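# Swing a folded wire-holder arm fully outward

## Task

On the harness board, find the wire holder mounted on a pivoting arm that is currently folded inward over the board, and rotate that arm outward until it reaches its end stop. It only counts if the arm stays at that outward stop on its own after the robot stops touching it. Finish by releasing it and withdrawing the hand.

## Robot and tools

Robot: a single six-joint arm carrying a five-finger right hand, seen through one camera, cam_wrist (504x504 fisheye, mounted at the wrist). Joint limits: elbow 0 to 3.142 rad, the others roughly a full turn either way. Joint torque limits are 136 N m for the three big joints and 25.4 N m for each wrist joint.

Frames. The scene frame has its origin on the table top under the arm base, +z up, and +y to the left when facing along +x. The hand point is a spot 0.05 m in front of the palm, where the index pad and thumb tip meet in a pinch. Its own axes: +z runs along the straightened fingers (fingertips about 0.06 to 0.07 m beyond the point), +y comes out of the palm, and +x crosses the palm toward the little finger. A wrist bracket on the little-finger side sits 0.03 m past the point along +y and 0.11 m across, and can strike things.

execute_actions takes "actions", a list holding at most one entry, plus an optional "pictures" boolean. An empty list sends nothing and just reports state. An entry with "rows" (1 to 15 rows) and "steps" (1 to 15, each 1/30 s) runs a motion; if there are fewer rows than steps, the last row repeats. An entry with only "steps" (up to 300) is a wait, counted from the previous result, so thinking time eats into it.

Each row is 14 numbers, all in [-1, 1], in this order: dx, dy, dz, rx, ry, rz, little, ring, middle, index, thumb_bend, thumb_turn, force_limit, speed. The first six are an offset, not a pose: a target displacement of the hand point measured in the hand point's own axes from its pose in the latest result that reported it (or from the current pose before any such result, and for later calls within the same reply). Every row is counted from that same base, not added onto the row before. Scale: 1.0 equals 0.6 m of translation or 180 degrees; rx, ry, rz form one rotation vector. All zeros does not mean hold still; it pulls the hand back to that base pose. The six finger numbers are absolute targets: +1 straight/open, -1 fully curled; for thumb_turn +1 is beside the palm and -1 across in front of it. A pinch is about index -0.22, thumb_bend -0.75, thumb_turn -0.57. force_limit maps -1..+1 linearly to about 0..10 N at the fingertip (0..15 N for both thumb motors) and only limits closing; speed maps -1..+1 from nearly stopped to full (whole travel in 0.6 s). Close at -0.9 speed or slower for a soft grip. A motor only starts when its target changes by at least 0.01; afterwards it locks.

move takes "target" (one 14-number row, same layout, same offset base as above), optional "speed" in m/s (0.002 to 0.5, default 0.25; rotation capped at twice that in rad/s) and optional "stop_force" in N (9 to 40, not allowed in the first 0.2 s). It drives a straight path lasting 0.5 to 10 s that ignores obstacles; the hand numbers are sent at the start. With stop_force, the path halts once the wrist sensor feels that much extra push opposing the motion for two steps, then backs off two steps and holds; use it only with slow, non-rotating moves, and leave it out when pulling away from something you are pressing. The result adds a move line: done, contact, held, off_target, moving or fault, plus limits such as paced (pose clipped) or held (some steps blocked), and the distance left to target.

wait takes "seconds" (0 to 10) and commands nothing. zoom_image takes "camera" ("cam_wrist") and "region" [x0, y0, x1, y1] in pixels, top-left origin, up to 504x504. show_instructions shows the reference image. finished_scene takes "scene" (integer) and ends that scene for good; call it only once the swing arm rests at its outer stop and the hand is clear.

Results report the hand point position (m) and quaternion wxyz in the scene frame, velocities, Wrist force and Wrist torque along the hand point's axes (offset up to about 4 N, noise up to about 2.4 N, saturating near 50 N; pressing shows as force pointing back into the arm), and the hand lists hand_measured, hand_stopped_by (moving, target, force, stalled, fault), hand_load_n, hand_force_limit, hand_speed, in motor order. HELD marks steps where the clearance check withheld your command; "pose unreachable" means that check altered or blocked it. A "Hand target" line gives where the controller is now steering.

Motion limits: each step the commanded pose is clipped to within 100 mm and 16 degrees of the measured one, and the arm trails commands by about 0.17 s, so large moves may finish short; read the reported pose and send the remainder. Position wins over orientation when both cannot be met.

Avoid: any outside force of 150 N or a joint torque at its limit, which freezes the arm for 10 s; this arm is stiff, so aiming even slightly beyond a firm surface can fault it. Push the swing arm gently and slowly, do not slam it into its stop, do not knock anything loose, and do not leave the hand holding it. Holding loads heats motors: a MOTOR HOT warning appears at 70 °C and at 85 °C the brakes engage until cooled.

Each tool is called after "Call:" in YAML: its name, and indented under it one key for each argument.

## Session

Call:
execute_actions:
  actions: []

Scene clock: 0.00 s of 5600.00 s.
end_effector_position=(+0.6779, -0.0687, +0.2794) hand_measured=(+1.000, +1.000, +1.000, +1.000, +1.000, +1.000) hand_load_n=(+0.0, +0.0, +0.0, +0.0, +0.0, +0.0) hand_stopped_by=(target, target, target, target, target, target) hand_force_limit=0.00 hand_speed=-0.80 end_effector_quat_wxyz=(+0.012, +0.657, -0.620, +0.429) end_effector_velocity=(-0.000, -0.000, -0.000) end_effector_angular_velocity=(-0.000, +0.000, +0.000)
Joint positions: [-0.224 -0.756  1.324  0.136  2.225 -3.648]
Joint velocities: [-0.  0. -0.  0. -0. -0.]
Wrist force (N, on the end effector, along its own x y z axes, offset not removed): no reading
Wrist torque (N m, same axes, about the end effector's origin, offset not removed): no reading
Hand target: +0.678, -0.069, +0.279; +0.012, +0.657, -0.620, +0.429

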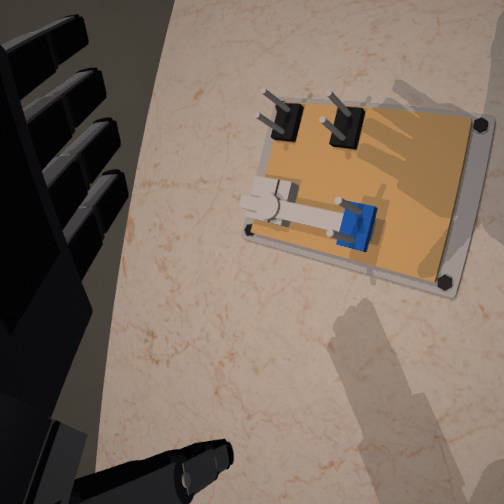

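Call:
zoom_image:
  camera: "cam_wrist"
  region: [230, 150, 400, 280]

Region (230, 150, 400, 280) of cam_wrist's 504x504 image, scaled by 2.965, with more detail than that image has; it fills the top 385 rows of this view, and the rest is white.

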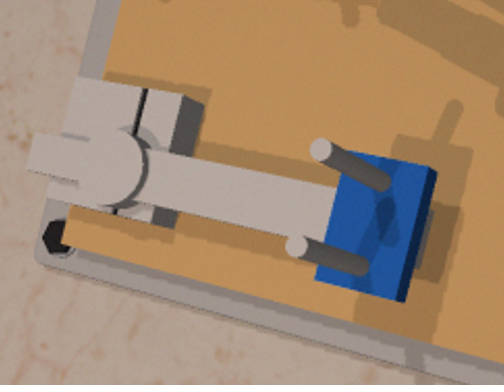

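Call:
move:
  target: [-0.0672,0.0237,0.1288,-0.2164,-0.0795,0.5589,1,1,1,1,1,1,0,-0.8]
  speed: 0.35

Scene clock: 84.77 s of 5600.00 s.
end_effector_position=(+0.7140, -0.0818, +0.1996) hand_measured=(+1.000, +1.000, +1.000, +1.000, +1.000, +1.000) hand_load_n=(+0.0, +0.0, +0.0, +0.0, +0.0, +0.0) hand_stopped_by=(target, target, target, target, target, target) hand_force_limit=0.00 hand_speed=-0.80 end_effector_quat_wxyz=(+0.191, +0.040, +0.981, -0.009) end_effector_velocity=(-0.000, +0.000, -0.001) end_effector_angular_velocity=(+0.008, -0.002, -0.008)
Joint positions: [-0.557 -0.607  1.217  0.513  1.601 -1.942]
Joint velocities: [-0.002  0.     0.004 -0.003 -0.006  0.009]
Wrist force (N, on the end effector, along its own x y z axes, offset not removed): [-1.7 1.9 4.1]
Wrist torque (N m, same axes, about the end effector's origin, offset not removed): [-0.07 0.25 0.07]
Hand target: +0.714, -0.082, +0.200; +0.191, +0.041, +0.981, -0.008
Off the commanded pose: 0.000 m, 0 deg.
After step 90, 78.43 s passed at rest.
move: done

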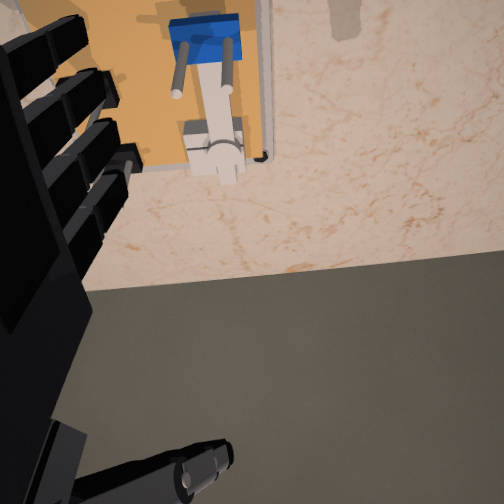

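Call:
move:
  target: [0.0325,0.012,0.0803,0,0,0,1,1,1,1,1,1,0,-0.8]
  speed: 0.1

Scene clock: 92.83 s of 5600.00 s.
end_effector_position=(+0.7145, -0.0746, +0.1479) hand_measured=(+1.000, +1.000, +1.000, +1.000, +1.000, +1.000) hand_load_n=(+0.0, +0.0, +0.0, +0.0, +0.0, +0.0) hand_stopped_by=(target, target, target, target, target, target) hand_force_limit=0.00 hand_speed=-0.80 end_effector_quat_wxyz=(+0.191, +0.040, +0.981, -0.009) end_effector_velocity=(+0.000, +0.000, -0.002) end_effector_angular_velocity=(+0.000, +0.000, -0.000)
Joint positions: [-0.56  -0.525  1.208  0.44   1.6   -1.944]
Joint velocities: [-0.     0.004 -0.002 -0.002 -0.     0.   ]
Wrist force (N, on the end effector, along its own x y z axes, offset not removed): [-1.9 1.7 4.7]
Wrist torque (N m, same axes, about the end effector's origin, offset not removed): [-0.19 0.30 0.09]
Hand target: +0.715, -0.075, +0.148; +0.191, +0.040, +0.981, -0.009
Off the commanded pose: 0.000 m, 0 deg.
After step 90, 4.03 s passed at rest.
move: done

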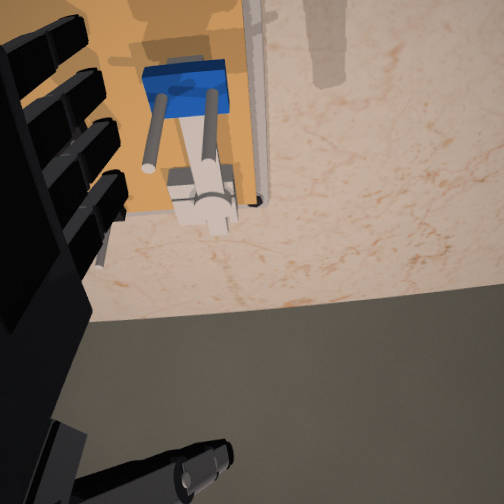

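Call:
move:
  target: [0.0015,0.0553,-0.0165,0,0,0,1,1,1,1,1,1,0,-0.8]
  speed: 0.02
  stop_force: 12

Scene clock: 121.83 s of 5600.00 s.
end_effector_position=(+0.7128, -0.0415, +0.1567) hand_measured=(+1.000, +1.000, +1.000, +1.000, +1.000, +1.000) hand_load_n=(+0.0, +0.0, +0.5, +0.0, +0.0, +0.0) hand_stopped_by=(target, target, target, target, target, target) hand_force_limit=0.00 hand_speed=-0.80 end_effector_quat_wxyz=(+0.191, +0.040, +0.981, -0.008) end_effector_velocity=(-0.000, +0.003, +0.001) end_effector_angular_velocity=(-0.000, -0.000, -0.000)
Joint positions: [-0.506 -0.543  1.24   0.428  1.623 -1.896]
Joint velocities: [ 0.004 -0.001  0.002 -0.001  0.002  0.004]
Wrist force (N, on the end effector, along its own x y z axes, offset not removed): [-2.5 -1.1 5.5]
Wrist torque (N m, same axes, about the end effector's origin, offset not removed): [-0.23 0.33 -0.05]
Hand target: +0.713, -0.041, +0.157; +0.191, +0.040, +0.981, -0.008
Off the commanded pose: 0.000 m, 0 deg.
After step 90, 23.97 s passed at rest.
move: done

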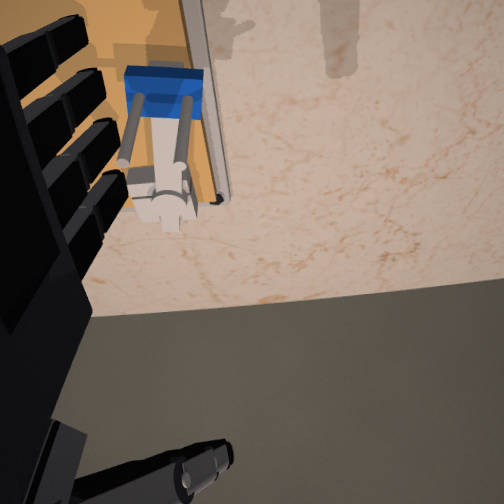

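Call:
move:
  target: [-0.0435,0.0583,0.0057,-0.0048,-0.0217,0.1389,1,1,1,1,1,1,0,-0.8]
  speed: 0.08

Scene clock: 150.37 s of 5600.00 s.
end_effector_position=(+0.7409, -0.0088, +0.1634) hand_measured=(+1.000, +1.000, +1.000, +1.000, +1.000, +1.000) hand_load_n=(+0.0, +0.0, +0.0, +0.0, +0.0, +0.0) hand_stopped_by=(target, target, target, target, target, target) hand_force_limit=0.00 hand_speed=-0.80 end_effector_quat_wxyz=(+0.222, +0.249, +0.942, +0.039) end_effector_velocity=(+0.002, +0.001, +0.001) end_effector_angular_velocity=(+0.005, -0.005, -0.015)
Joint positions: [-0.424 -0.539  1.288  0.315  1.641 -1.392]
Joint velocities: [ 0.004  0.001  0.    -0.006  0.002  0.019]
Wrist force (N, on the end effector, along its own x y z axes, offset not removed): [-2.1 0.6 4.2]
Wrist torque (N m, same axes, about the end effector's origin, offset not removed): [0.03 0.48 0.07]
Hand target: +0.741, -0.009, +0.163; +0.222, +0.250, +0.942, +0.039
Off the commanded pose: 0.000 m, 0 deg.
After step 90, 22.43 s passed at rest.
move: done

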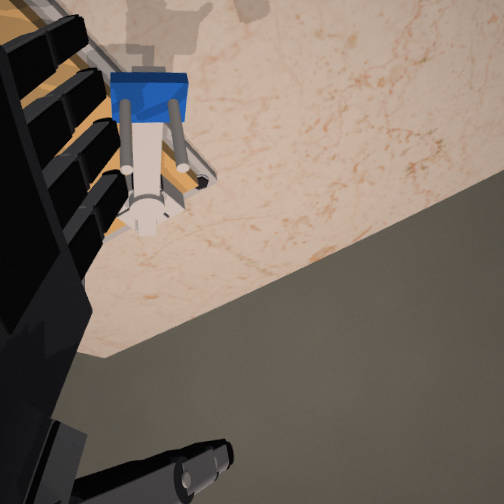

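Call:
move:
  target: [-0.0495,0.0387,0.0208,-0.0147,-0.0166,0.1833,1,1,1,1,1,1,0,-0.8]
  speed: 0.08

Scene clock: 170.03 s of 5600.00 s.
end_effector_position=(+0.7799, -0.0034, +0.1683) hand_measured=(+1.000, +1.000, +1.000, +1.000, +1.000, +1.000) hand_load_n=(+0.0, +0.0, +0.0, +0.0, +0.0, +0.0) hand_stopped_by=(target, target, target, target, target, target) hand_force_limit=0.00 hand_speed=-0.80 end_effector_quat_wxyz=(+0.231, +0.501, +0.826, +0.115) end_effector_velocity=(+0.001, +0.000, +0.000) end_effector_angular_velocity=(+0.007, -0.003, -0.014)
Joint positions: [-0.35  -0.489  1.227  0.263  1.663 -0.759]
Joint velocities: [ 0.003  0.002 -0.003 -0.001  0.002  0.017]
Wrist force (N, on the end effector, along its own x y z axes, offset not removed): [-6.2 -2.0 4.7]
Wrist torque (N m, same axes, about the end effector's origin, offset not removed): [-0.49 0.06 -0.34]
Hand target: +0.780, -0.003, +0.168; +0.231, +0.502, +0.826, +0.115
Off the commanded pose: 0.000 m, 0 deg.
After step 90, 12.70 s passed at rest.
move: done

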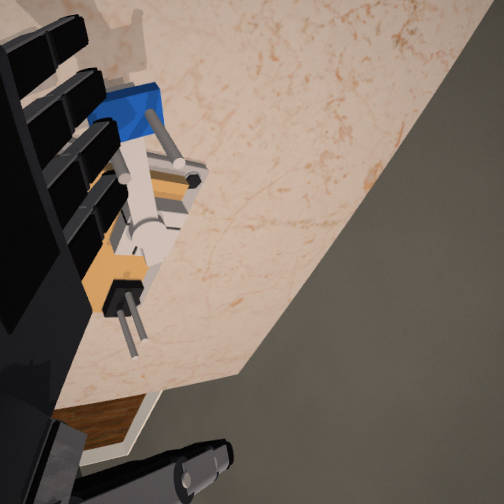

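Call:
zoom_image:
  camera: "cam_wrist"
  region: [50, 60, 230, 280]

Region (50, 60, 230, 280) of cam_wrist's 504x504 image, scaled by 2.291, with more detail than that image has; it fills the left 412 columns of this view, and the rest is white.

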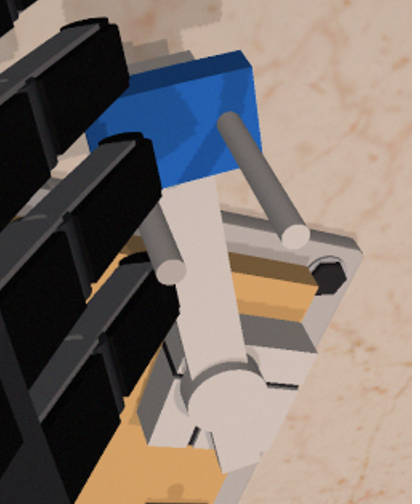

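Call:
move:
  target: [-0.0098,-0.0427,-0.0177,0,0,0,1,1,1,1,1,1,0,-0.8]
  speed: 0.05

Call:
move:
  target: [0.0146,-0.0232,0.0478,0,0,0,1,1,1,1,1,1,0,-0.8]
  speed: 0.04
  stop_force: 10

Scene clock: 229.87 s of 5600.00 s.
end_effector_position=(+0.7573, -0.0201, +0.1682) hand_measured=(+1.000, +1.000, +1.000, +1.000, +1.000, +1.000) hand_load_n=(+0.0, +0.0, +0.0, +0.0, +0.0, +0.0) hand_stopped_by=(target, target, target, target, target, target) hand_force_limit=0.00 hand_speed=-0.80 end_effector_quat_wxyz=(+0.231, +0.501, +0.826, +0.115) end_effector_velocity=(-0.002, -0.001, +0.000) end_effector_angular_velocity=(+0.000, -0.000, -0.000)
Joint positions: [-0.387 -0.536  1.325  0.21   1.643 -0.79 ]
Joint velocities: [-0.003 -0.004  0.008 -0.005 -0.002 -0.003]
Wrist force (N, on the end effector, along its own x y z axes, offset not removed): [-2.6 1.6 5.3]
Wrist torque (N m, same axes, about the end effector's origin, offset not removed): [-0.28 0.37 0.00]
Hand target: +0.757, -0.020, +0.168; +0.231, +0.501, +0.826, +0.115
Off the commanded pose: 0.000 m, 0 deg.
After step 90, 55.83 s passed at rest.
move: done

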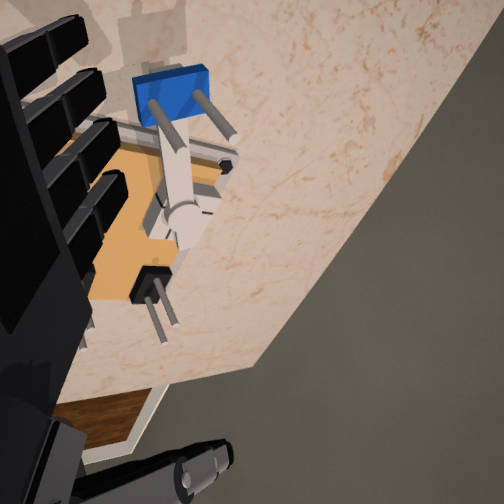

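Scene clock: 231.10 s of 5600.00 s.
end_effector_position=(+0.7573, -0.0201, +0.1355) hand_measured=(+1.000, +1.000, +1.000, +1.000, +1.000, +1.000) hand_load_n=(+0.0, +0.0, +0.0, +0.0, +0.0, +0.0) hand_stopped_by=(target, target, target, target, target, target) hand_force_limit=0.00 hand_speed=-0.80 end_effector_quat_wxyz=(+0.231, +0.501, +0.826, +0.115) end_effector_velocity=(+0.000, +0.000, -0.002) end_effector_angular_velocity=(-0.000, +0.000, +0.000)
Joint positions: [-0.397 -0.478  1.307  0.169  1.638 -0.799]
Joint velocities: [-0.001  0.004 -0.002 -0.002 -0.    -0.001]
Wrist force (N, on the end effector, along its own x y z axes, offset not removed): [-1.0 1.8 4.1]
Wrist torque (N m, same axes, about the end effector's origin, offset not removed): [-0.13 0.10 0.10]
Hand target: +0.757, -0.020, +0.135; +0.231, +0.501, +0.826, +0.115
Off the commanded pose: 0.000 m, 0 deg.
move: done

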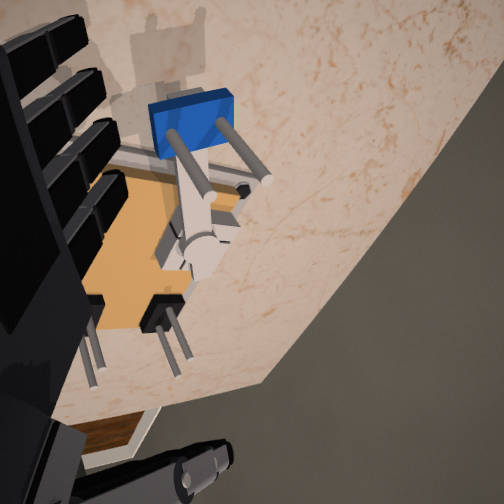

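Call:
move:
  target: [-0.0155,0.052,0.0312,0,0,0.0833,1,1,1,1,1,1,0,-0.8]
  speed: 0.04

Scene clock: 257.37 s of 5600.00 s.
end_effector_position=(+0.7941, -0.0143, +0.1349) hand_measured=(+1.000, +1.000, +1.000, +1.000, +1.000, +1.000) hand_load_n=(+0.0, +0.0, +0.0, +0.0, +0.0, +0.0) hand_stopped_by=(target, target, target, target, target, target) hand_force_limit=0.00 hand_speed=-0.80 end_effector_quat_wxyz=(+0.214, +0.604, +0.754, +0.144) end_effector_velocity=(+0.002, +0.000, -0.000) end_effector_angular_velocity=(+0.007, -0.000, -0.013)
Joint positions: [-0.344 -0.399  1.135  0.267  1.666 -0.494]
Joint velocities: [ 0.003  0.005 -0.011  0.007  0.002  0.018]
Wrist force (N, on the end effector, along its own x y z axes, offset not removed): [-1.9 0.0 3.1]
Wrist torque (N m, same axes, about the end effector's origin, offset not removed): [0.01 0.09 0.00]
Hand target: +0.794, -0.014, +0.135; +0.214, +0.604, +0.754, +0.144
Off the commanded pose: 0.000 m, 0 deg.
After step 90, 19.73 s passed at rest.
move: done

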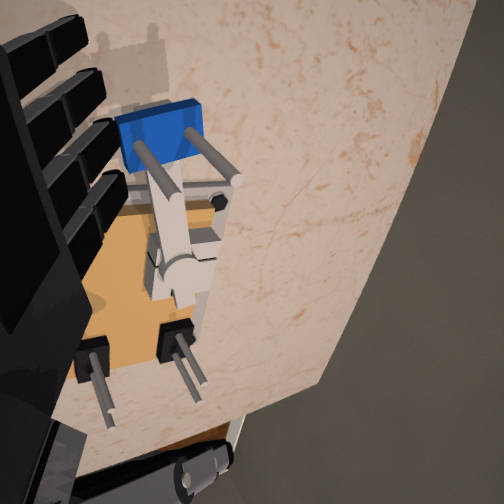

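Call:
move:
  target: [-0.0218,0.0617,0.0377,0,0,0,1,1,1,1,1,1,0,-0.8]
  speed: 0.012
  stop_force: 9

Scene clock: 266.57 s of 5600.00 s.
end_effector_position=(+0.8218, -0.0174, +0.1348) hand_measured=(+1.000, +1.000, +1.000, +1.000, +1.000, +1.000) hand_load_n=(+0.0, +0.0, +2.0, +0.0, +0.0, +0.0) hand_stopped_by=(target, target, target, target, target, target) hand_force_limit=0.00 hand_speed=-0.80 end_effector_quat_wxyz=(+0.214, +0.604, +0.754, +0.144) end_effector_velocity=(-0.003, +0.001, +0.001) end_effector_angular_velocity=(-0.001, -0.004, -0.000)
Joint positions: [-0.34  -0.342  1.     0.345  1.669 -0.49 ]
Joint velocities: [ 0.    -0.009  0.019 -0.014  0.    -0.001]
Wrist force (N, on the end effector, along its own x y z axes, offset not removed): [0.6 -13.2 -8.7]
Wrist torque (N m, same axes, about the end effector's origin, offset not removed): [1.30 1.07 -0.10]
Hand target: +0.821, -0.017, +0.135; +0.214, +0.604, +0.754, +0.144
Off the commanded pose: 0.017 m, 0 deg.
After step 90, 3.50 s passed at rest.
move: contact

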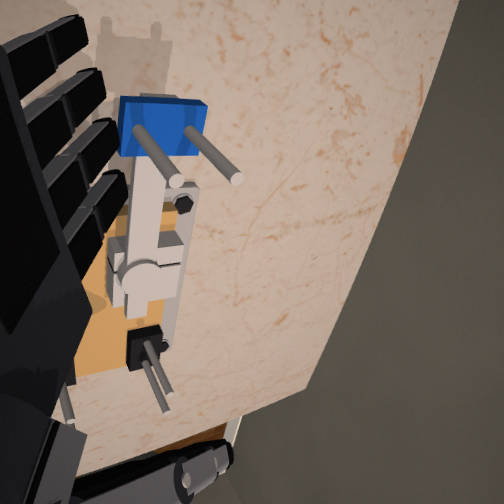

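Call:
move:
  target: [0,-0.01,-0.22,0,0,0,1,1,1,1,1,1,0,-0.8]
  speed: 0.15

Scene clock: 274.13 s of 5600.00 s.
end_effector_position=(+0.7514, -0.0135, +0.2462) hand_measured=(+1.000, +1.000, +1.000, +1.000, +1.000, +1.000) hand_load_n=(+0.0, +0.0, +0.0, +0.0, +0.0, +0.0) hand_stopped_by=(target, target, target, target, target, target) hand_force_limit=0.00 hand_speed=-0.80 end_effector_quat_wxyz=(+0.214, +0.604, +0.754, +0.144) end_effector_velocity=(-0.001, -0.000, +0.002) end_effector_angular_velocity=(+0.000, -0.001, -0.001)
Joint positions: [-0.322 -0.659  1.349  0.314  1.678 -0.475]
Joint velocities: [ 0.    -0.005  0.005 -0.001 -0.     0.001]
Wrist force (N, on the end effector, along its own x y z axes, offset not removed): [-2.5 1.3 2.8]
Wrist torque (N m, same axes, about the end effector's origin, offset not removed): [-0.10 0.36 -0.01]
Hand target: +0.751, -0.014, +0.246; +0.214, +0.604, +0.754, +0.144
Off the commanded pose: 0.000 m, 0 deg.
After step 90, 3.07 s passed at rest.
move: done

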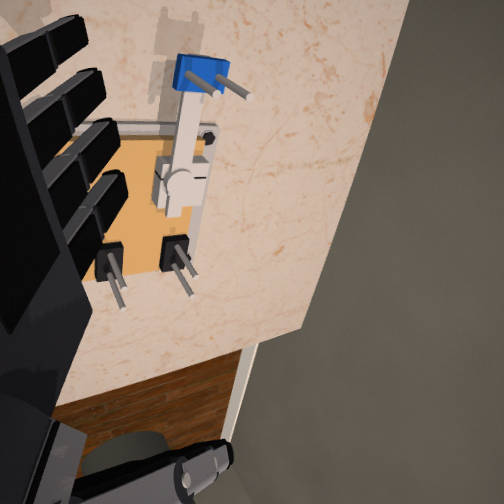

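The arm is at its stop, parallel to the board's short edge, and the hand is clear.

Call:
finished_scene:
  scene: 2

The scene is finished: the task was done.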